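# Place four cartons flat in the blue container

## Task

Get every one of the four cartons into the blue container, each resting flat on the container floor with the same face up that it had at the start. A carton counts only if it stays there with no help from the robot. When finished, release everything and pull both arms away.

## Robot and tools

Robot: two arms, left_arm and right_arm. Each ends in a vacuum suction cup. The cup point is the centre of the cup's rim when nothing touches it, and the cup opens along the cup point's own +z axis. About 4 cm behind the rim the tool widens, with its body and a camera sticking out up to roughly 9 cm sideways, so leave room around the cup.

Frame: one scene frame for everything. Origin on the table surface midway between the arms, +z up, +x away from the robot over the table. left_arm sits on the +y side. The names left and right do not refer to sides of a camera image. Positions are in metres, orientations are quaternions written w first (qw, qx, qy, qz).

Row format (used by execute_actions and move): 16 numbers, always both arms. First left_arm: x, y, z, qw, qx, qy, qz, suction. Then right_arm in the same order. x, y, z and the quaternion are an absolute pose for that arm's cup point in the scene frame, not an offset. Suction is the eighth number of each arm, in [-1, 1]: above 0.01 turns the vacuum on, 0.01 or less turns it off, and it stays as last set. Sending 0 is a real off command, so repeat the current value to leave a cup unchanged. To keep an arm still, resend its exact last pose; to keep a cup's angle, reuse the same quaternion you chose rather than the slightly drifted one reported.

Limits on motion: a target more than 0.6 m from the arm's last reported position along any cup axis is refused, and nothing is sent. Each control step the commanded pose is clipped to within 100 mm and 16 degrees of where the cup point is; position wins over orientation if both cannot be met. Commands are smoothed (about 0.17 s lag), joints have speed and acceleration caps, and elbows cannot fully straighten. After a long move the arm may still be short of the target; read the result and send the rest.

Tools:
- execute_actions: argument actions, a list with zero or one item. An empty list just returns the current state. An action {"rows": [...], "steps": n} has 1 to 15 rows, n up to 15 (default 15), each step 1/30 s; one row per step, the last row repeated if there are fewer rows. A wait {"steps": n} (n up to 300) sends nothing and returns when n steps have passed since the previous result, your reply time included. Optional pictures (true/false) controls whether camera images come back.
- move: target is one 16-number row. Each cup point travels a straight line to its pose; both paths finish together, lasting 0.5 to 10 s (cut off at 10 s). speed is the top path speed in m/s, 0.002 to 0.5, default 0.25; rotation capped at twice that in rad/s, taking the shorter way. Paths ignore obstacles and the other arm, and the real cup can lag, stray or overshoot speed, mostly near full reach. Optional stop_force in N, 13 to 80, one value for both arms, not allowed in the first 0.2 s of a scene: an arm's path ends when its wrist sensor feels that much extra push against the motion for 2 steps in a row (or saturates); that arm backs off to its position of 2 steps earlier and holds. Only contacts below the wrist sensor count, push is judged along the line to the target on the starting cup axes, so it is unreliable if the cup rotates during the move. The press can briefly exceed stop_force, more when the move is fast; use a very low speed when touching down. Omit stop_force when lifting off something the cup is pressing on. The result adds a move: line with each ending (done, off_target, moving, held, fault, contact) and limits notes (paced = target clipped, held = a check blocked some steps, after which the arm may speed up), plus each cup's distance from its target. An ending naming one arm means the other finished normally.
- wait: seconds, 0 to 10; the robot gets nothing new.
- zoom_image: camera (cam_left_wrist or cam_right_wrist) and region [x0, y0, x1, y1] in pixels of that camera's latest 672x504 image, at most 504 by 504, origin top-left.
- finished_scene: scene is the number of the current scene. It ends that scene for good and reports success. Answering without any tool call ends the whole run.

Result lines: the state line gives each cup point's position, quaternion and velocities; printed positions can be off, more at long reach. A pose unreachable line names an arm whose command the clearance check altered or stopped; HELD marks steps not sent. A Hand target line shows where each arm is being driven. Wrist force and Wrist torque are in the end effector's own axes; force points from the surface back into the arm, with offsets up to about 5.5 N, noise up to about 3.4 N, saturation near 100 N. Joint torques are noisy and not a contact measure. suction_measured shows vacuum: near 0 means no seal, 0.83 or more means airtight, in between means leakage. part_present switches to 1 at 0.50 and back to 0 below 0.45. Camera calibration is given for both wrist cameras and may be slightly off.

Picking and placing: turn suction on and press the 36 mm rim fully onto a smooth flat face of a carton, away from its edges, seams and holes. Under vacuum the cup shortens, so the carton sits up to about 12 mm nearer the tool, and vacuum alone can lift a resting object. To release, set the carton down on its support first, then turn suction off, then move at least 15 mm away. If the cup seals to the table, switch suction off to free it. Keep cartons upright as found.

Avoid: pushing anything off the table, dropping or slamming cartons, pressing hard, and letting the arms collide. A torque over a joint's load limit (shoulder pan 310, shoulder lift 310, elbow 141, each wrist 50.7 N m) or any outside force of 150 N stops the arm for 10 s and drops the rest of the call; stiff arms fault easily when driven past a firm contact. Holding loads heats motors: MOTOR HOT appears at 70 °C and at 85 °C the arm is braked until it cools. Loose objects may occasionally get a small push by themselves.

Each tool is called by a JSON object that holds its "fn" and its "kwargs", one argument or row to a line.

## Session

{"fn": "execute_actions", "kwargs": {
  "actions": []
}}

Scene clock: 0.00 s of 6000.00 s.
left_arm: end_effector_position=(+0.5808, +0.6565, +0.1997) suction_measured=0.01 part_present=0 end_effector_quat_wxyz=(+0.000, -0.246, +0.969, +0.000) end_effector_velocity=(-0.000, -0.000, -0.000) end_effector_angular_velocity=(-0.001, +0.001, +0.001) | right_arm: end_effector_position=(+0.5734, -0.3945, +0.1996) suction_measured=0.00 part_present=0 end_effector_quat_wxyz=(-0.000, +0.188, +0.982, +0.001) end_effector_velocity=(-0.000, +0.000, -0.000) end_effector_angular_velocity=(+0.000, +0.001, +0.000)
Joint positions: left_arm=[-0.281 -1.557  2.143 -2.158 -1.57   2.339] | right_arm=[-0.279 -1.557  2.143 -2.157 -1.569 -2.897]
Joint velocities: left_arm=[-0.     0.     0.001 -0.    -0.001 -0.001] | right_arm=[ 0.  0.  0.  0.  0. -0.]
Joint torques (N m, as the arm reports them, + toward a larger angle): no reading
Wrist force (N, on the end effector, along its own x y z axes, offset not removed): no reading
Wrist torque (N m, same axes, about the end effector's origin, offset not removed): no reading
Hand target (left_arm): +0.581, +0.657, +0.200; +0.000, -0.246, +0.969, +0.000
Hand target (right_arm): +0.573, -0.394, +0.200; -0.000, +0.188, +0.982, +0.001
camera_calibration (this result's frames):
cam_left_wrist: T_world_to_cam=[[0.512599, -0.858612, 0.0052599, 0.269284], [-0.759713, -0.450684, 0.468742, 0.661736], [-0.400097, -0.244273, -0.883319, 0.649326], [0, 0, 0, 1]] pos_world=[0.624489, 0.688057, 0.261962]
cam_right_wrist: T_world_to_cam=[[-0.40073, -0.916046, 0.0166139, -0.12298], [-0.821848, 0.367419, 0.435396, 0.556782], [-0.404947, 0.160822, -0.900086, 0.553681], [0, 0, 0, 1]] pos_world=[0.632519, -0.406272, 0.257983]

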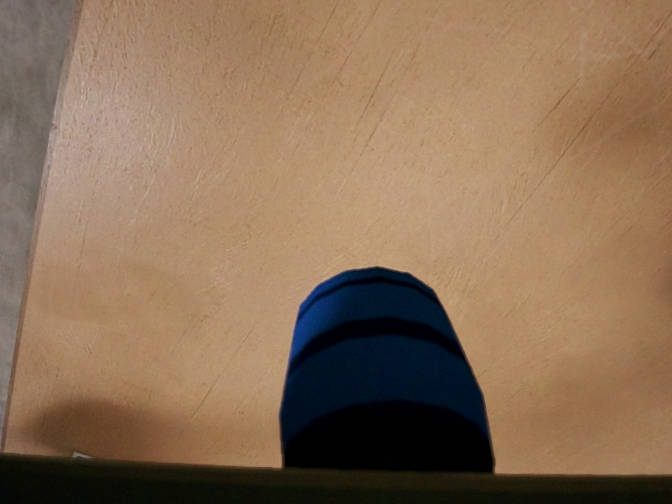

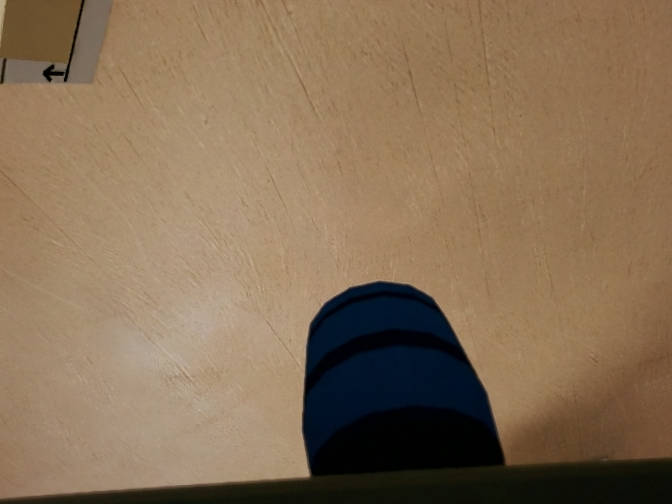

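{"fn": "move", "kwargs": {
  "target": [0.68,0.25,0.48,0,-0.246,0.969,0,0,0.72,-0.3,0.45,0,0.188,0.982,0,0],
  "speed": 0.4
}}

Scene clock: 4.63 s of 6000.00 s.
left_arm: end_effector_position=(+0.6794, +0.2503, +0.4801) suction_measured=0.01 part_present=0 end_effector_quat_wxyz=(+0.000, -0.246, +0.969, -0.000) end_effector_velocity=(+0.001, -0.001, +0.001) end_effector_angular_velocity=(+0.002, +0.000, +0.000) | right_arm: end_effector_position=(+0.7194, -0.2998, +0.4500) suction_measured=0.00 part_present=0 end_effector_quat_wxyz=(-0.000, +0.188, +0.982, -0.000) end_effector_velocity=(+0.001, +0.001, +0.001) end_effector_angular_velocity=(-0.000, +0.001, +0.001)
Joint positions: left_arm=[-0.709 -1.354  1.391 -1.609 -1.571  1.91 ] | right_arm=[-0.128 -1.434  1.54  -1.676 -1.571 -2.746]
Joint velocities: left_arm=[-0.001  0.003 -0.005  0.004  0.001 -0.001] | right_arm=[ 0.001  0.002 -0.003  0.002 -0.     0.   ]
Joint torques (N m, as the arm reports them, + toward a larger angle): left_arm=[-13.34 -50.83 -57.11  -0.09  -1.8   -3.51] | right_arm=[ 12.1  -47.12 -54.92  -0.75  -2.52   1.56]
Wrist force (N, on the end effector, along its own x y z axes, offset not removed): left_arm=[-2.2 -0.5 -3.1] | right_arm=[1.7 3.0 3.5]
Wrist torque (N m, same axes, about the end effector's origin, offset not removed): left_arm=[0.00 0.28 0.19] | right_arm=[0.30 -0.48 0.12]
Hand target (left_arm): +0.679, +0.250, +0.480; +0.000, -0.246, +0.969, -0.000
Hand target (right_arm): +0.719, -0.300, +0.450; -0.000, +0.188, +0.982, -0.000
Off the commanded pose (left_arm): 0.001 m, 0 deg.
Off the commanded pose (right_arm): 0.001 m, 0 deg.
move: done
camera_calibration (this result's frames):
cam_left_wrist: T_world_to_cam=[[0.513026, -0.858354, 0.00565003, -0.132113], [-0.759247, -0.450701, 0.46948, 0.421483], [-0.400434, -0.245146, -0.882925, 0.837506], [0, 0, 0, 1]] pos_world=[0.723153, 0.281874, 0.542323]
cam_right_wrist: T_world_to_cam=[[-0.400664, -0.916044, 0.0181999, 0.0173761], [-0.821752, 0.368065, 0.43503, 0.533242], [-0.405205, 0.159345, -0.900232, 0.822792], [0, 0, 0, 1]] pos_world=[0.778555, -0.311458, 0.508411]

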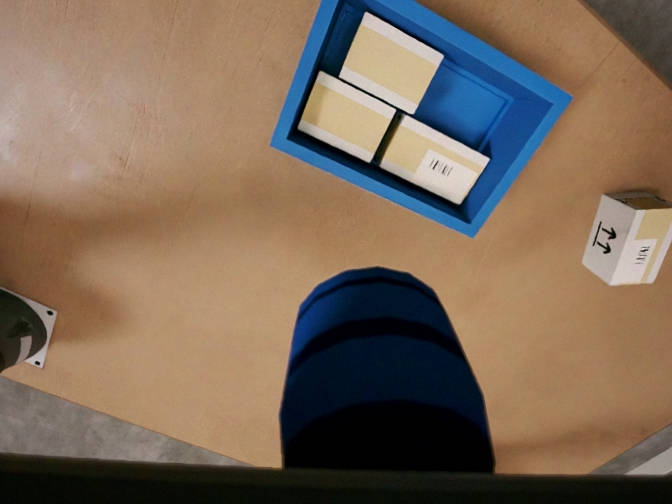

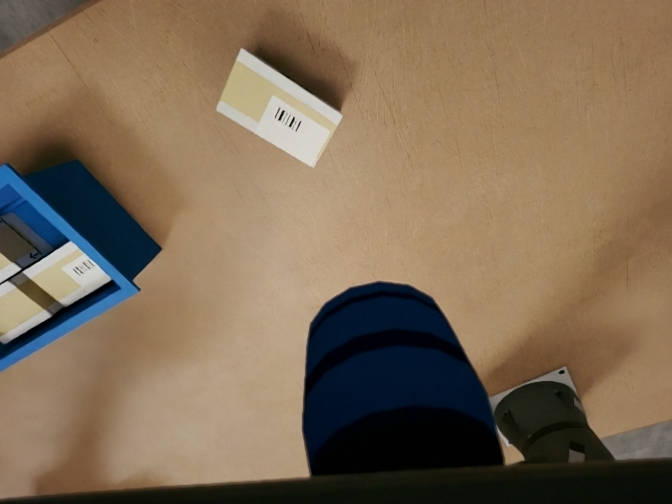

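{"fn": "move", "kwargs": {
  "target": [0.72,0.17,0.36,0,0.443,0.896,0,0,0.78,-0.25,0.2,0,0.188,0.982,0,0],
  "speed": 0.35
}}

Scene clock: 22.80 s of 6000.00 s.
left_arm: end_effector_position=(+0.7200, +0.1700, +0.3602) suction_measured=0.01 part_present=0 end_effector_quat_wxyz=(+0.000, +0.442, +0.897, +0.000) end_effector_velocity=(+0.000, -0.001, -0.001) end_effector_angular_velocity=(-0.001, +0.002, -0.016) | right_arm: end_effector_position=(+0.7801, -0.2499, +0.2002) suction_measured=0.00 part_present=0 end_effector_quat_wxyz=(-0.000, +0.188, +0.982, -0.000) end_effector_velocity=(+0.001, -0.000, -0.003) end_effector_angular_velocity=(-0.001, -0.000, -0.001)
Joint positions: left_arm=[-0.745 -1.201  1.402 -1.772 -1.571  3.288] | right_arm=[-0.07  -1.198  1.697 -2.07  -1.571 -2.688]
Joint velocities: left_arm=[ 0.     0.002  0.    -0.001 -0.002  0.016] | right_arm=[-0.     0.003  0.    -0.004 -0.001  0.   ]
Joint torques (N m, as the arm reports them, + toward a larger angle): left_arm=[-17.42 -63.51 -55.12  -7.27  -2.04   4.22] | right_arm=[ 11.05 -62.23 -36.52  -7.59   1.34   1.77]
Wrist force (N, on the end effector, along its own x y z axes, offset not removed): left_arm=[-1.0 -0.4 -0.7] | right_arm=[0.5 2.4 3.3]
Wrist torque (N m, same axes, about the end effector's origin, offset not removed): left_arm=[-0.12 0.02 0.19] | right_arm=[0.18 -0.21 0.11]
Hand target (left_arm): +0.720, +0.170, +0.360; +0.000, +0.443, +0.896, -0.000
Hand target (right_arm): +0.780, -0.250, +0.200; -0.000, +0.188, +0.982, -0.000
Off the commanded pose (left_arm): 0.000 m, 0 deg.
Off the commanded pose (right_arm): 0.000 m, 0 deg.
After step 90, 12.57 s passed at rest.
move: done
camera_calibration (this result's frames):
cam_left_wrist: T_world_to_cam=[[-0.76765, -0.640848, 0.00511969, 0.664099], [-0.56397, 0.679312, 0.469545, 0.139705], [-0.304385, 0.357559, -0.882894, 0.55659], [0, 0, 0, 1]] pos_world=[0.758004, 0.13167, 0.422412]
cam_right_wrist: T_world_to_cam=[[-0.400668, -0.916044, 0.0181358, 0.0919072], [-0.821796, 0.368056, 0.434955, 0.673504], [-0.405113, 0.159369, -0.900269, 0.614494], [0, 0, 0, 1]] pos_world=[0.839246, -0.261627, 0.258599]

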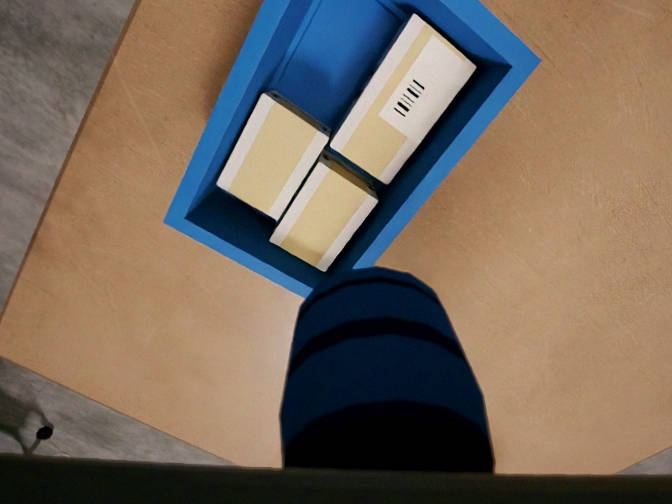

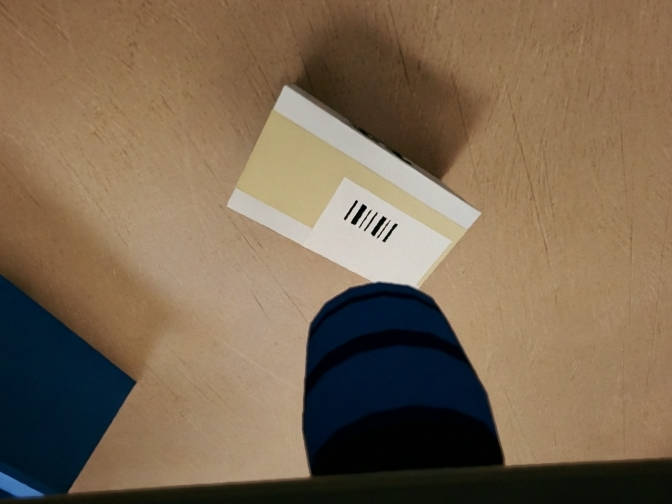

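{"fn": "zoom_image", "kwargs": {
  "camera": "cam_left_wrist",
  "region": [150,0,550,280]
}}

Region (150, 0, 550, 280) of cam_left_wrist's 672x504 image, scaled by 1.260, with more detail than that image has; it fills the top 353 rows of this view, and the rest is white.

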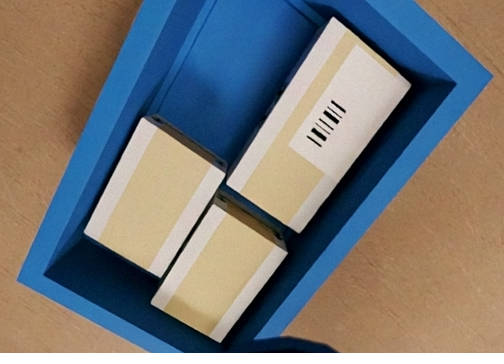

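{"fn": "move", "kwargs": {
  "target": [0.754,0.2355,0.13,0,0.78,0.625,0,0,0.775,-0.249,0.13,0,-0.211,0.977,0,0],
  "speed": 0.3
}}

Scene clock: 62.20 s of 6000.00 s.
left_arm: end_effector_position=(+0.7542, +0.2352, +0.1302) suction_measured=0.01 part_present=0 end_effector_quat_wxyz=(-0.000, +0.780, +0.626, +0.000) end_effector_velocity=(+0.001, +0.001, -0.002) end_effector_angular_velocity=(-0.001, -0.000, -0.012) | right_arm: end_effector_position=(+0.7751, -0.2490, +0.1300) suction_measured=0.00 part_present=0 end_effector_quat_wxyz=(-0.000, -0.211, +0.978, -0.000) end_effector_velocity=(+0.000, -0.001, -0.001) end_effector_angular_velocity=(+0.000, -0.000, +0.008)
Joint positions: left_arm=[-0.666 -1.066  1.637 -2.142 -1.571  4.24 ] | right_arm=[-0.068 -1.143  1.76  -2.188 -1.571 -3.489]
Joint velocities: left_arm=[ 0.001  0.002  0.002 -0.005 -0.     0.013] | right_arm=[-0.001  0.001  0.001 -0.002  0.    -0.009]
Joint torques (N m, as the arm reports them, + toward a larger angle): left_arm=[ 20.54 -70.61 -25.35  -6.82  -1.95   4.08] | right_arm=[ -8.81 -65.64 -33.25  -7.07   2.5   -1.88]
Wrist force (N, on the end effector, along its own x y z axes, offset not removed): left_arm=[-0.5 -1.1 -4.6] | right_arm=[1.8 1.7 2.3]
Wrist torque (N m, same axes, about the end effector's origin, offset not removed): left_arm=[-0.03 -0.14 0.03] | right_arm=[0.06 -0.39 0.07]
Hand target (left_arm): +0.754, +0.235, +0.130; -0.000, +0.780, +0.625, +0.000
Hand target (right_arm): +0.775, -0.249, +0.130; -0.000, -0.211, +0.977, -0.000
Off the commanded pose (left_arm): 0.000 m, 0 deg.
Off the commanded pose (right_arm): 0.000 m, 0 deg.
After step 90, 34.33 s passed at rest.
move: done
camera_calibration (this result's frames):
cam_left_wrist: T_world_to_cam=[[-0.984342, 0.176192, 0.00525755, 0.704552], [0.157978, 0.868565, 0.469722, -0.366422], [0.0781948, 0.463197, -0.882799, 0.0272401], [0, 0, 0, 1]] pos_world=[0.749276, 0.181507, 0.19246]
cam_right_wrist: T_world_to_cam=[[0.380531, -0.92459, 0.0181677, -0.515573], [-0.83568, -0.335393, 0.434914, 0.535177], [-0.396024, -0.180681, -0.900288, 0.457426], [0, 0, 0, 1]] pos_world=[0.82458, -0.21455, 0.188426]

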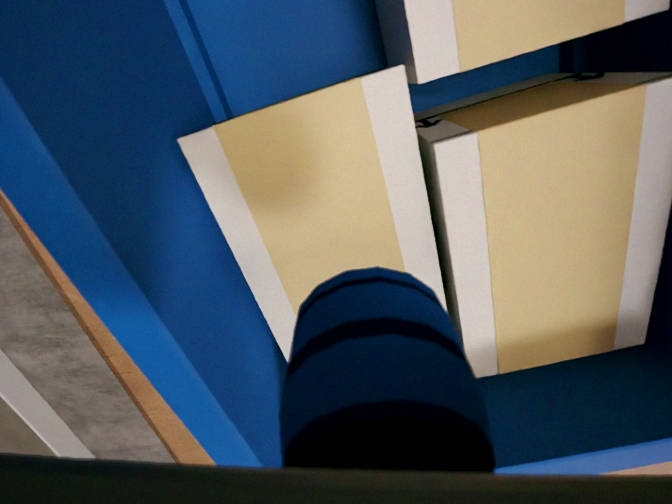

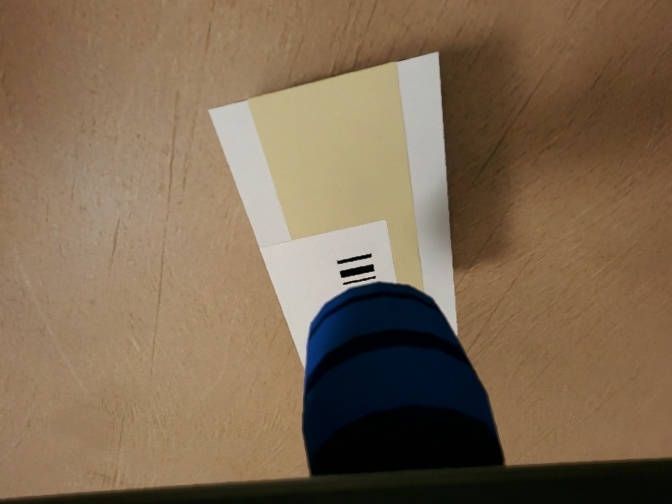

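{"fn": "move", "kwargs": {
  "target": [0.759,0.236,0.095,0,0.78,0.625,0,0,0.771,-0.252,0.08,0,-0.211,0.977,0,0],
  "speed": 0.1
}}

{"fn": "move", "kwargs": {
  "target": [0.759,0.236,0.04,0,0.78,0.625,0,1,0.771,-0.252,0.035,0,-0.211,0.977,0,1],
  "speed": 0.012,
  "stop_force": 13
}}

Scene clock: 83.80 s of 6000.00 s.
left_arm: end_effector_position=(+0.7590, +0.2360, +0.0952) suction_measured=0.01 part_present=0 end_effector_quat_wxyz=(+0.000, +0.780, +0.625, +0.000) end_effector_velocity=(+0.001, +0.000, -0.002) end_effector_angular_velocity=(+0.001, -0.001, -0.000) | right_arm: end_effector_position=(+0.7711, -0.2520, +0.0803) suction_measured=0.00 part_present=0 end_effector_quat_wxyz=(-0.000, -0.211, +0.977, -0.000) end_effector_velocity=(-0.000, +0.000, -0.001) end_effector_angular_velocity=(+0.000, -0.002, +0.001)
Joint positions: left_arm=[-0.662 -1.028  1.649 -2.192 -1.571  4.245] | right_arm=[-0.072 -1.099  1.8   -2.272 -1.571 -3.494]
Joint velocities: left_arm=[ 0.     0.002  0.    -0.002  0.001  0.001] | right_arm=[ 0.     0.001  0.002 -0.005  0.    -0.   ]
Joint torques (N m, as the arm reports them, + toward a larger angle): left_arm=[ 21.51 -70.09 -24.69  -6.59  -2.08   4.07] | right_arm=[ -7.79 -62.82 -29.78  -7.13   1.72  -1.93]
Wrist force (N, on the end effector, along its own x y z axes, offset not removed): left_arm=[-4.0 -2.9 -5.0] | right_arm=[0.2 1.9 2.7]
Wrist torque (N m, same axes, about the end effector's origin, offset not removed): left_arm=[-0.40 0.60 0.22] | right_arm=[0.12 -0.15 -0.03]
Hand target (left_arm): +0.759, +0.236, +0.095; -0.000, +0.780, +0.625, +0.000
Hand target (right_arm): +0.771, -0.252, +0.080; +0.000, -0.211, +0.977, +0.000
Off the commanded pose (left_arm): 0.000 m, 0 deg.
Off the commanded pose (right_arm): 0.000 m, 0 deg.
After step 90, 17.60 s passed at rest.
move: done
camera_calibration (this result's frames):
cam_left_wrist: T_world_to_cam=[[-0.984141, 0.177313, 0.00520191, 0.708944], [0.158955, 0.868473, 0.469562, -0.352056], [0.0787418, 0.462942, -0.882884, -0.00475626], [0, 0, 0, 1]] pos_world=[0.754036, 0.182248, 0.157425]
cam_right_wrist: T_world_to_cam=[[0.381416, -0.924226, 0.0181143, -0.516512], [-0.835364, -0.33622, 0.434883, 0.552026], [-0.39584, -0.181003, -0.900305, 0.410258], [0, 0, 0, 1]] pos_world=[0.820545, -0.217514, 0.138647]

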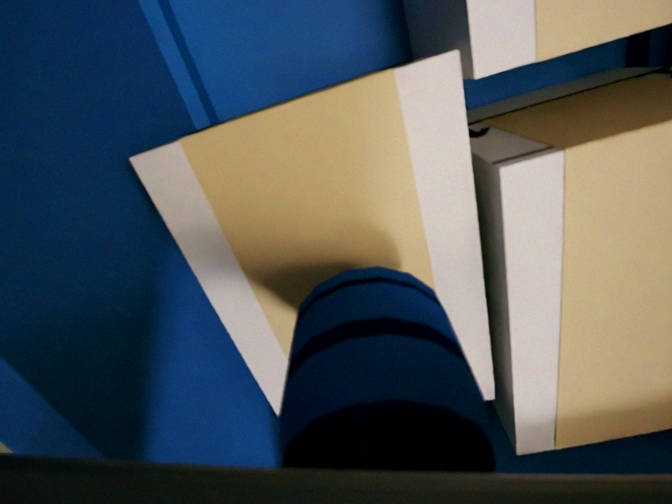

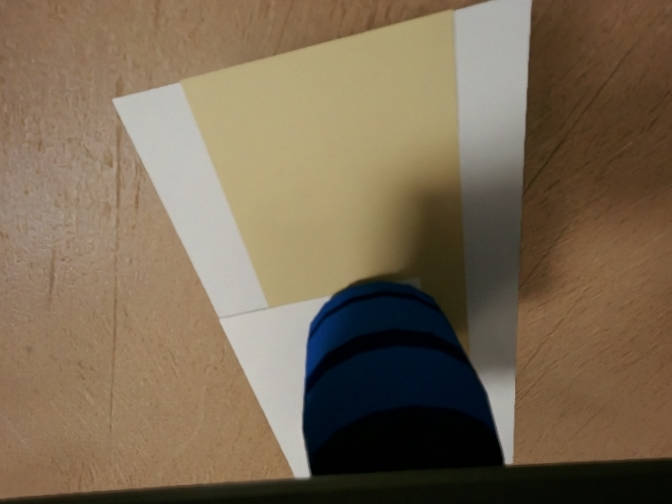

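Scene clock: 86.50 s of 6000.00 s.
left_arm: end_effector_position=(+0.7590, +0.2359, +0.0675) suction_measured=0.86 part_present=1 end_effector_quat_wxyz=(+0.000, +0.780, +0.625, +0.000) end_effector_velocity=(-0.002, +0.001, +0.001) end_effector_angular_velocity=(+0.001, +0.005, +0.000) | right_arm: end_effector_position=(+0.7711, -0.2520, +0.0648) suction_measured=0.91 part_present=1 end_effector_quat_wxyz=(-0.000, -0.211, +0.977, +0.000) end_effector_velocity=(+0.000, -0.000, +0.000) end_effector_angular_velocity=(-0.001, -0.000, -0.000)
Joint positions: left_arm=[-0.662 -1.001  1.664 -2.234 -1.571  4.245] | right_arm=[-0.072 -1.082  1.807 -2.296 -1.571 -3.494]
Joint velocities: left_arm=[ 0.    -0.002 -0.     0.007 -0.002 -0.   ] | right_arm=[-0.    -0.    -0.     0.001 -0.001 -0.   ]
Joint torques (N m, as the arm reports them, + toward a larger angle): left_arm=[ 19.05 -79.49 -32.71   0.47   0.49   4.04] | right_arm=[ -4.7  -84.69 -39.83  -0.19   1.72  -0.77]
Wrist force (N, on the end effector, along its own x y z axes, offset not removed): left_arm=[3.2 -18.2 -37.5] | right_arm=[2.4 3.6 -8.2]
Wrist torque (N m, same axes, about the end effector's origin, offset not removed): left_arm=[-0.67 -0.20 0.06] | right_arm=[0.21 -0.23 0.02]
Hand target (left_arm): +0.759, +0.236, +0.068; +0.000, +0.780, +0.625, -0.000
Hand target (right_arm): +0.771, -0.252, +0.065; +0.000, -0.211, +0.977, -0.000
Off the commanded pose (left_arm): 0.028 m, 0 deg.
Off the commanded pose (right_arm): 0.030 m, 0 deg.
move: contact (left_arm, right_arm)
camera_calibration (this result's frames):
cam_left_wrist: T_world_to_cam=[[-0.984142, 0.177311, 0.00498627, 0.709137], [0.158865, 0.868562, 0.469428, -0.338981], [0.0789038, 0.462776, -0.882957, -0.0292758], [0, 0, 0, 1]] pos_world=[0.754054, 0.182236, 0.129742]
cam_right_wrist: T_world_to_cam=[[0.381417, -0.924226, 0.0181073, -0.516232], [-0.835354, -0.33622, 0.434901, 0.558742], [-0.395859, -0.181005, -0.900296, 0.396324], [0, 0, 0, 1]] pos_world=[0.820536, -0.217519, 0.123158]

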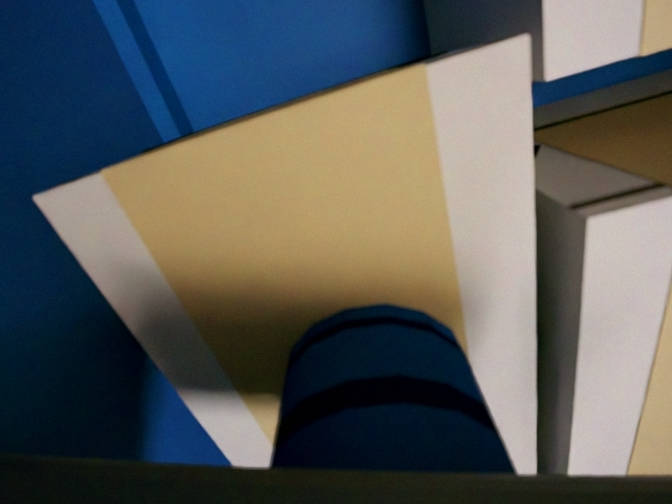

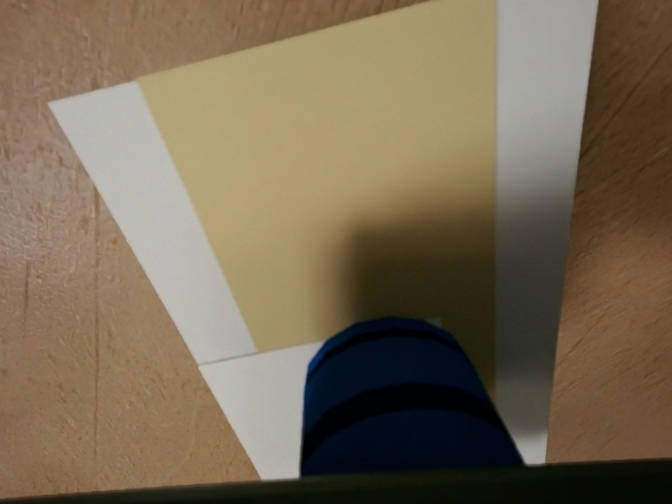

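{"fn": "move", "kwargs": {
  "target": [0.759,0.236,0.085,0,0.78,0.625,0,1,0.771,-0.252,0.09,0,-0.211,0.977,0,1],
  "speed": 0.03
}}

Scene clock: 93.07 s of 6000.00 s.
left_arm: end_effector_position=(+0.7590, +0.2360, +0.0848) suction_measured=0.86 part_present=1 end_effector_quat_wxyz=(+0.000, +0.780, +0.625, -0.000) end_effector_velocity=(-0.000, -0.000, +0.001) end_effector_angular_velocity=(-0.000, +0.001, -0.001) | right_arm: end_effector_position=(+0.7710, -0.2520, +0.0898) suction_measured=0.91 part_present=1 end_effector_quat_wxyz=(+0.000, -0.211, +0.977, -0.000) end_effector_velocity=(+0.000, -0.001, +0.001) end_effector_angular_velocity=(-0.000, +0.001, -0.001)
Joint positions: left_arm=[-0.662 -1.018  1.655 -2.208 -1.571  4.246] | right_arm=[-0.072 -1.109  1.795 -2.257 -1.571 -3.494]
Joint velocities: left_arm=[-0.    -0.001 -0.001  0.002 -0.001  0.001] | right_arm=[-0.001 -0.001 -0.001  0.003  0.    -0.   ]
Joint torques (N m, as the arm reports them, + toward a larger angle): left_arm=[  20.48 -113.34  -48.6     0.29    1.58    4.16] | right_arm=[ -5.22 -95.22 -47.03  -1.16   1.81  -0.94]
Wrist force (N, on the end effector, along its own x y z axes, offset not removed): left_arm=[-3.6 -3.9 0.1] | right_arm=[0.8 2.9 6.4]
Wrist torque (N m, same axes, about the end effector's origin, offset not removed): left_arm=[-0.49 0.38 0.16] | right_arm=[0.31 -0.26 0.04]
Hand target (left_arm): +0.759, +0.236, +0.085; +0.000, +0.780, +0.625, -0.000
Hand target (right_arm): +0.771, -0.252, +0.090; +0.000, -0.211, +0.977, -0.000
Off the commanded pose (left_arm): 0.000 m, 0 deg.
Off the commanded pose (right_arm): 0.000 m, 0 deg.
After step 90, 2.37 s passed at rest.
move: done
camera_calibration (this result's frames):
cam_left_wrist: T_world_to_cam=[[-0.98414, 0.177315, 0.00520944, 0.708972], [0.158961, 0.868478, 0.46955, -0.347231], [0.0787339, 0.462931, -0.882891, -0.0138993], [0, 0, 0, 1]] pos_world=[0.754019, 0.182286, 0.147077]
cam_right_wrist: T_world_to_cam=[[0.381416, -0.924226, 0.0181177, -0.516659], [-0.835369, -0.336221, 0.434873, 0.547808], [-0.395829, -0.181002, -0.90031, 0.418778], [0, 0, 0, 1]] pos_world=[0.820449, -0.217525, 0.148164]

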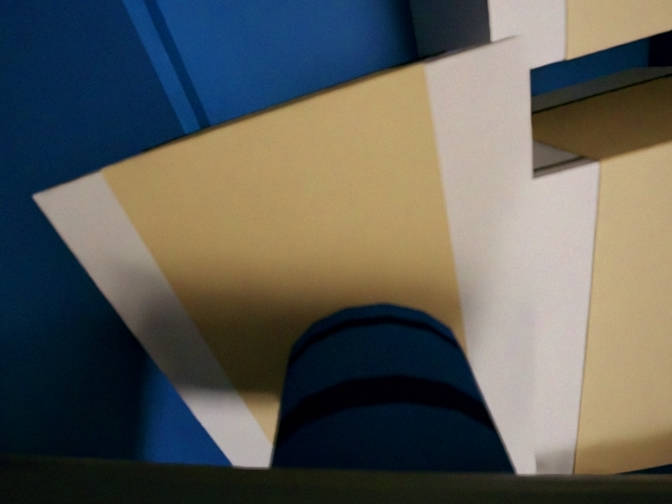

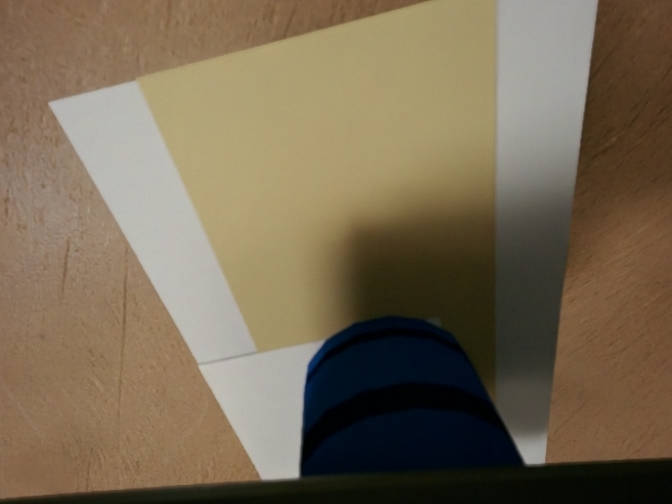

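{"fn": "move", "kwargs": {
  "target": [0.757,0.253,0.083,0,0.78,0.625,0,1,0.771,-0.252,0.13,0,-0.211,0.977,0,1],
  "speed": 0.012
}}

{"fn": "move", "kwargs": {
  "target": [0.757,0.253,0.05,0,0.78,0.625,0,1,0.771,-0.252,0.16,0,-0.211,0.977,0,1],
  "speed": 0.008,
  "stop_force": 13
}}

Scene clock: 103.83 s of 6000.00 s.
left_arm: end_effector_position=(+0.7570, +0.2529, +0.0830) suction_measured=0.86 part_present=1 end_effector_quat_wxyz=(-0.000, +0.780, +0.625, +0.000) end_effector_velocity=(-0.000, +0.001, -0.000) end_effector_angular_velocity=(-0.000, +0.000, -0.001) | right_arm: end_effector_position=(+0.7710, -0.2520, +0.1297) suction_measured=0.91 part_present=1 end_effector_quat_wxyz=(+0.000, -0.211, +0.977, -0.000) end_effector_velocity=(+0.000, -0.000, +0.003) end_effector_angular_velocity=(+0.001, +0.000, -0.001)
Joint positions: left_arm=[-0.649 -1.029  1.678 -2.219 -1.571  4.259] | right_arm=[-0.072 -1.15   1.771 -2.192 -1.571 -3.494]
Joint velocities: left_arm=[ 0.001 -0.001  0.002 -0.001 -0.     0.002] | right_arm=[-0.001 -0.002 -0.002  0.005  0.001 -0.   ]
Joint torques (N m, as the arm reports them, + toward a larger angle): left_arm=[  19.61 -112.2   -25.92   -7.23    1.6     4.24] | right_arm=[ -5.5  -97.45 -48.48  -1.08   2.52  -1.64]
Wrist force (N, on the end effector, along its own x y z axes, offset not removed): left_arm=[-0.4 2.5 0.0] | right_arm=[1.0 1.1 8.5]
Wrist torque (N m, same axes, about the end effector's origin, offset not removed): left_arm=[0.50 -0.16 0.17] | right_arm=[0.03 -0.35 0.06]
Hand target (left_arm): +0.757, +0.253, +0.083; -0.000, +0.780, +0.625, +0.000
Hand target (right_arm): +0.771, -0.252, +0.130; +0.000, -0.211, +0.977, -0.000
Off the commanded pose (left_arm): 0.000 m, 0 deg.
Off the commanded pose (right_arm): 0.000 m, 0 deg.
After step 90, 4.20 s passed at rest.
move: done
camera_calibration (this result's frames):
cam_left_wrist: T_world_to_cam=[[-0.984141, 0.177312, 0.0052094, 0.704075], [0.158956, 0.868467, 0.469571, -0.360696], [0.0787362, 0.462952, -0.882879, -0.0231826], [0, 0, 0, 1]] pos_world=[0.752069, 0.199145, 0.145237]
cam_right_wrist: T_world_to_cam=[[0.381415, -0.924226, 0.018118, -0.51738], [-0.835372, -0.336222, 0.434866, 0.530435], [-0.395823, -0.181, -0.900313, 0.45472], [0, 0, 0, 1]] pos_world=[0.820435, -0.217529, 0.188096]

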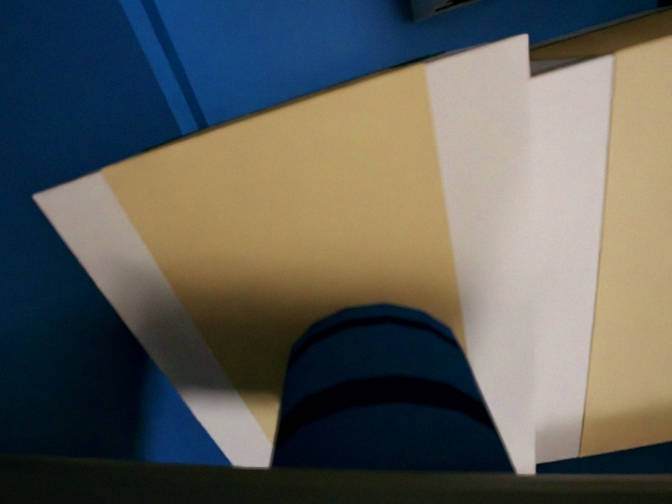

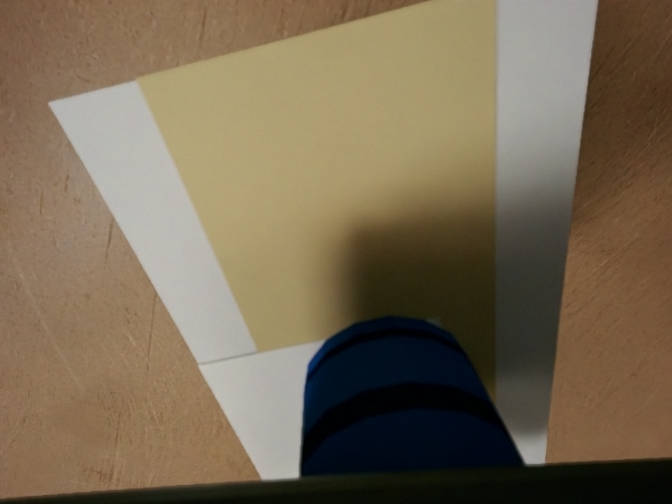

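Scene clock: 108.17 s of 6000.00 s.
left_arm: end_effector_position=(+0.7571, +0.2529, +0.0678) suction_measured=0.86 part_present=1 end_effector_quat_wxyz=(+0.000, +0.780, +0.625, +0.000) end_effector_velocity=(+0.000, +0.000, -0.000) end_effector_angular_velocity=(+0.001, -0.001, -0.001) | right_arm: end_effector_position=(+0.7710, -0.2520, +0.1598) suction_measured=0.91 part_present=1 end_effector_quat_wxyz=(+0.000, -0.211, +0.977, -0.000) end_effector_velocity=(-0.001, -0.000, +0.000) end_effector_angular_velocity=(-0.001, +0.003, -0.000)
Joint positions: left_arm=[-0.649 -1.014  1.685 -2.242 -1.571  4.259] | right_arm=[-0.072 -1.178  1.75  -2.143 -1.571 -3.494]
Joint velocities: left_arm=[-0.     0.     0.    -0.     0.001  0.   ] | right_arm=[-0.    -0.    -0.001  0.004 -0.     0.   ]
Joint torques (N m, as the arm reports them, + toward a larger angle): left_arm=[ 11.26 -91.97 -42.33  -0.56   1.28   2.16] | right_arm=[ -5.1  -95.34 -51.08  -1.32   2.42  -1.47]
Wrist force (N, on the end effector, along its own x y z axes, offset not removed): left_arm=[-0.6 -10.1 -18.0] | right_arm=[1.3 1.3 9.4]
Wrist torque (N m, same axes, about the end effector's origin, offset not removed): left_arm=[-0.40 0.02 0.03] | right_arm=[-0.01 -0.32 0.12]
Hand target (left_arm): +0.757, +0.253, +0.068; +0.000, +0.780, +0.625, +0.000
Hand target (right_arm): +0.771, -0.252, +0.160; +0.000, -0.211, +0.977, -0.000
Off the commanded pose (left_arm): 0.018 m, 0 deg.
Off the commanded pose (right_arm): 0.000 m, 0 deg.
move: contact (left_arm)
camera_calibration (this result's frames):
cam_left_wrist: T_world_to_cam=[[-0.984142, 0.177312, 0.00507191, 0.704198], [0.158899, 0.868513, 0.469506, -0.353533], [0.0788441, 0.462866, -0.882915, -0.0366707], [0, 0, 0, 1]] pos_world=[0.752098, 0.199159, 0.130037]
cam_right_wrist: T_world_to_cam=[[0.381415, -0.924226, 0.0181161, -0.517928], [-0.83537, -0.336222, 0.43487, 0.517344], [-0.395827, -0.181, -0.900311, 0.481837], [0, 0, 0, 1]] pos_world=[0.820444, -0.217528, 0.218208]

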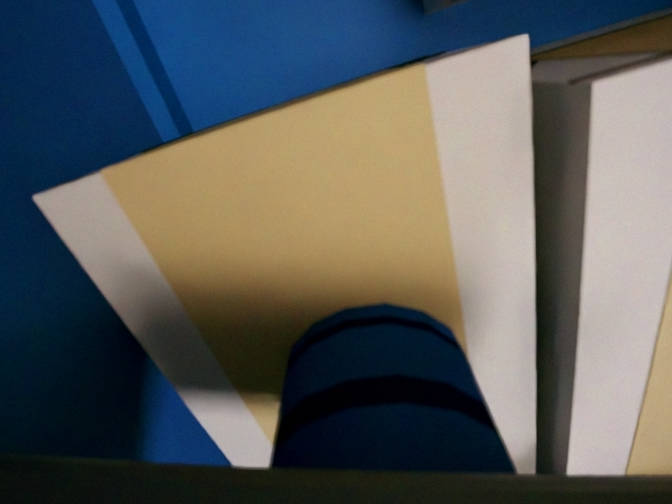

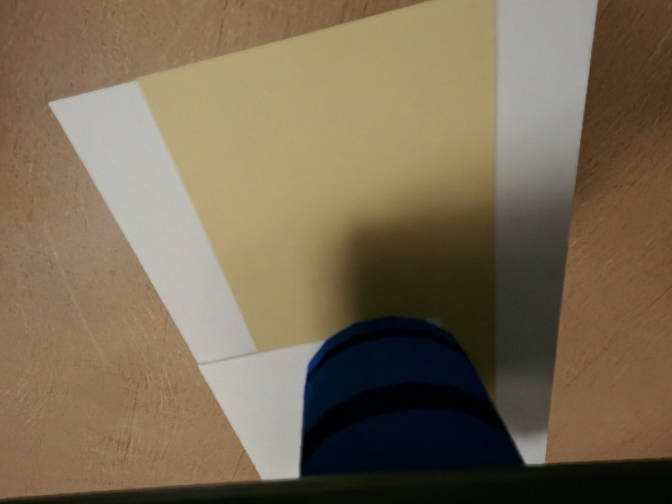

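{"fn": "execute_actions", "kwargs": {
  "actions": [
    {"rows":[[0.757,0.253,0.071,0,0.78,0.625,0,0,0.771,-0.252,0.2,0,-0.211,0.977,0,1]],"steps":10}
  ],
  "pictures": false
}}

{"fn": "move", "kwargs": {
  "target": [0.757,0.250,0.13,0,0.78,0.625,0,0,0.771,-0.252,0.24,0,-0.683,0.731,0,1],
  "speed": 0.08
}}

{"fn": "move", "kwargs": {
  "target": [0.79,0.19,0.30,0,0.78,0.625,0,0,0.771,-0.252,0.24,0,-0.683,0.731,0,1],
  "speed": 0.3
}}

Scene clock: 116.57 s of 6000.00 s.
left_arm: end_effector_position=(+0.7570, +0.2529, +0.0707) suction_measured=0.01 part_present=0 end_effector_quat_wxyz=(+0.000, +0.780, +0.625, +0.000) end_effector_velocity=(+0.000, +0.001, +0.002) end_effector_angular_velocity=(+0.002, -0.000, +0.001) | right_arm: end_effector_position=(+0.7711, -0.2520, +0.1965) suction_measured=0.91 part_present=1 end_effector_quat_wxyz=(+0.000, -0.211, +0.977, -0.000) end_effector_velocity=(-0.001, -0.000, +0.031) end_effector_angular_velocity=(+0.000, +0.005, -0.000)
Joint positions: left_arm=[-0.649 -1.017  1.684 -2.238 -1.571  4.259] | right_arm=[-0.072 -1.209  1.721 -2.083 -1.571 -3.494]
Joint velocities: left_arm=[ 0.    -0.002 -0.001  0.005  0.002 -0.   ] | right_arm=[-0.    -0.025 -0.028  0.058  0.    -0.   ]
Joint torques (N m, as the arm reports them, + toward a larger angle): left_arm=[ 19.32 -96.5  -40.16   1.12   1.04   4.14] | right_arm=[  6.73 -86.42 -48.92  -1.45   2.1    1.73]
Wrist force (N, on the end effector, along its own x y z axes, offset not removed): left_arm=[0.5 -1.3 -9.7] | right_arm=[2.3 2.0 6.5]
Wrist torque (N m, same axes, about the end effector's origin, offset not removed): left_arm=[-0.12 -0.23 0.21] | right_arm=[0.14 -0.49 0.04]
Hand target (left_arm): +0.757, +0.253, +0.071; +0.000, +0.780, +0.625, +0.000
Hand target (right_arm): +0.771, -0.252, +0.200; +0.000, -0.211, +0.977, -0.000
Off the commanded pose (left_arm): 0.000 m, 0 deg.
Off the commanded pose (right_arm): 0.004 m, 0 deg.
Steps of this call (steps 1 to 90: nothing new was sent; then 5.07 s passed at rest; steps 91 to 100: all 10 steps of this action). Readings (end_effector_position | what the end effector reports):
91: left_arm (+0.7571, +0.2529, +0.0679) | right_arm (+0.7710, -0.2520, +0.1602) | left_arm suction_measured=0.29 part_present=0 | right_arm suction_measured=0.91 part_present=1
92: left_arm (+0.7571, +0.2529, +0.0683) | right_arm (+0.7713, -0.2520, +0.1645) | left_arm suction_measured=0.01 part_present=0 | right_arm suction_measured=0.91 part_present=1
94: left_arm (+0.7571, +0.2529, +0.0694) | right_arm (+0.7716, -0.2519, +0.1791) | left_arm suction_measured=0.01 part_present=0 | right_arm suction_measured=0.91 part_present=1
98: left_arm (+0.7570, +0.2529, +0.0705) | right_arm (+0.7712, -0.2520, +0.1936) | left_arm suction_measured=0.01 part_present=0 | right_arm suction_measured=0.91 part_present=1
100: the state above

Scene clock: 123.93 s of 6000.00 s.
left_arm: end_effector_position=(+0.7569, +0.2500, +0.1299) suction_measured=0.01 part_present=0 end_effector_quat_wxyz=(+0.000, +0.780, +0.625, +0.000) end_effector_velocity=(+0.001, -0.000, +0.001) end_effector_angular_velocity=(+0.000, -0.001, -0.000) | right_arm: end_effector_position=(+0.7709, -0.2520, +0.2400) suction_measured=0.91 part_present=1 end_effector_quat_wxyz=(-0.000, -0.682, +0.731, -0.000) end_effector_velocity=(-0.000, +0.001, +0.000) end_effector_angular_velocity=(+0.000, +0.001, +0.015)
Joint positions: left_arm=[-0.651 -1.072  1.648 -2.147 -1.571  4.256] | right_arm=[-0.072 -1.242  1.681 -2.01  -1.571 -4.57 ]
Joint velocities: left_arm=[-0.    -0.001 -0.001  0.001  0.001  0.   ] | right_arm=[ 0.001 -0.    -0.     0.002  0.001 -0.014]
Joint torques (N m, as the arm reports them, + toward a larger angle): left_arm=[ -17.47 -106.75  -49.31    0.11   -1.58   -3.37] | right_arm=[  1.71 -91.88 -54.45  -1.12  -0.11  -1.79]
Wrist force (N, on the end effector, along its own x y z axes, offset not removed): left_arm=[-3.2 0.6 -3.1] | right_arm=[1.9 1.7 6.0]
Wrist torque (N m, same axes, about the end effector's origin, offset not removed): left_arm=[0.14 0.37 0.09] | right_arm=[0.11 -0.44 0.09]
Hand target (left_arm): +0.757, +0.250, +0.130; +0.000, +0.780, +0.625, -0.000
Hand target (right_arm): +0.771, -0.252, +0.240; +0.000, +0.683, -0.731, +0.000
Off the commanded pose (left_arm): 0.000 m, 0 deg.
Off the commanded pose (right_arm): 0.000 m, 0 deg.
move: done
camera_calibration (this result's frames):
cam_left_wrist: T_world_to_cam=[[-0.984141, 0.177314, 0.00519753, 0.704251], [0.158954, 0.868471, 0.469566, -0.380261], [0.0787468, 0.462945, -0.882882, 0.0195518], [0, 0, 0, 1]] pos_world=[0.751986, 0.196321, 0.192159]
cam_right_wrist: T_world_to_cam=[[0.99449, -0.103245, 0.018143, -0.785134], [-0.100828, -0.894775, 0.434984, -0.224596], [-0.028676, -0.434417, -0.900255, 0.20705], [0, 0, 0, 1]] pos_world=[0.7641, -0.192078, 0.298338]

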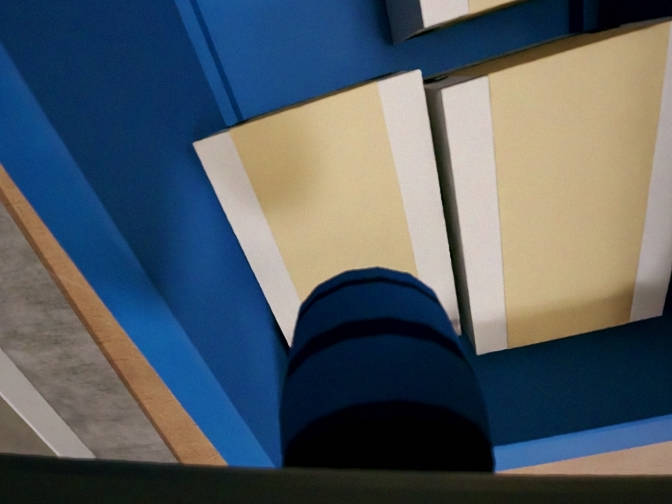

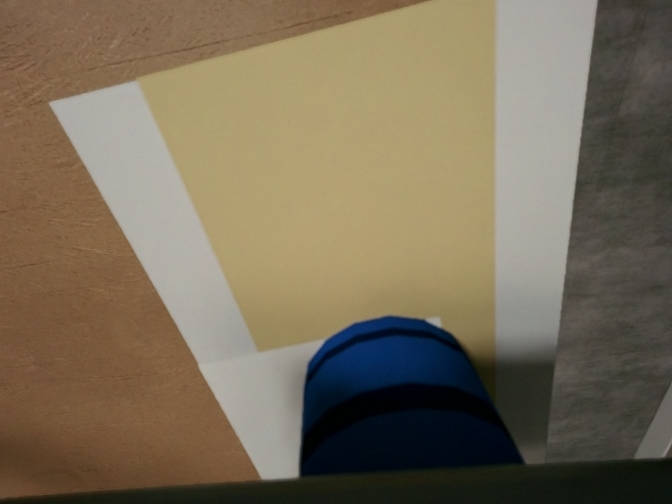

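Scene clock: 125.20 s of 6000.00 s.
left_arm: end_effector_position=(+0.7897, +0.1902, +0.2999) suction_measured=0.01 part_present=0 end_effector_quat_wxyz=(+0.000, +0.780, +0.625, +0.000) end_effector_velocity=(+0.001, -0.001, +0.002) end_effector_angular_velocity=(-0.000, +0.002, -0.001) | right_arm: end_effector_position=(+0.7710, -0.2520, +0.2400) suction_measured=0.91 part_present=1 end_effector_quat_wxyz=(+0.000, -0.683, +0.731, -0.000) end_effector_velocity=(-0.000, +0.001, +0.001) end_effector_angular_velocity=(+0.000, -0.001, +0.001)
Joint positions: left_arm=[-0.679 -1.098  1.361 -1.834 -1.571  4.229] | right_arm=[-0.072 -1.242  1.681 -2.01  -1.571 -4.571]
Joint velocities: left_arm=[-0.     0.002 -0.006  0.006 -0.001  0.   ] | right_arm=[ 0.001 -0.001  0.    -0.     0.    -0.   ]
Joint torques (N m, as the arm reports them, + toward a larger angle): left_arm=[-17.48 -74.64 -56.09  -0.67  -2.07  -3.48] | right_arm=[ -6.5  -68.08 -53.58  -1.36   2.3   -2.18]
Wrist force (N, on the end effector, along its own x y z axes, offset not removed): left_arm=[-3.4 2.9 0.4] | right_arm=[1.3 3.0 7.0]
Wrist torque (N m, same axes, about the end effector's origin, offset not removed): left_arm=[0.62 0.37 0.09] | right_arm=[0.22 -0.40 0.05]
Hand target (left_arm): +0.790, +0.190, +0.300; +0.000, +0.780, +0.625, -0.000
Hand target (right_arm): +0.771, -0.252, +0.240; +0.000, +0.683, -0.731, -0.000
Off the commanded pose (left_arm): 0.000 m, 0 deg.
Off the commanded pose (right_arm): 0.000 m, 0 deg.
move: done
camera_calibration (this result's frames):
cam_left_wrist: T_world_to_cam=[[-0.984141, 0.177316, 0.00502208, 0.74627], [0.158881, 0.868526, 0.469488, -0.413247], [0.0788862, 0.462841, -0.882924, 0.194624], [0, 0, 0, 1]] pos_world=[0.784739, 0.13651, 0.362105]
cam_right_wrist: T_world_to_cam=[[0.994651, -0.10168, 0.0181683, -0.784922], [-0.0994346, -0.894987, 0.434869, -0.22573], [-0.0279569, -0.434349, -0.900311, 0.206603], [0, 0, 0, 1]] pos_world=[0.764055, -0.192098, 0.298431]

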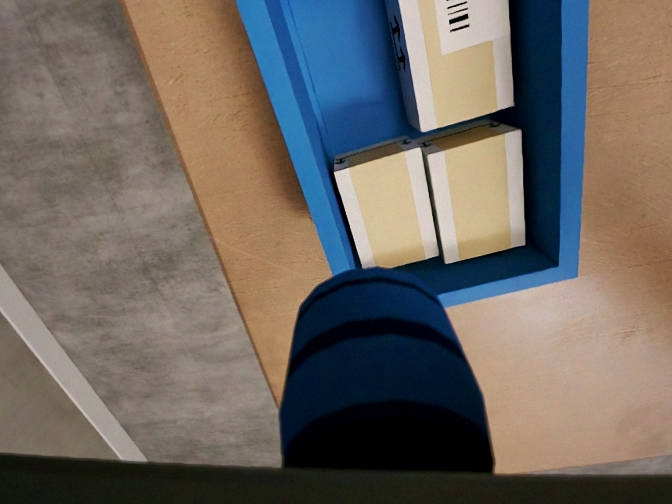

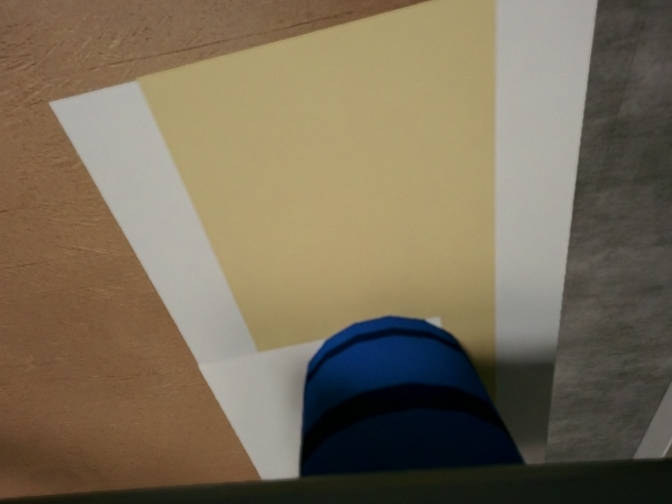

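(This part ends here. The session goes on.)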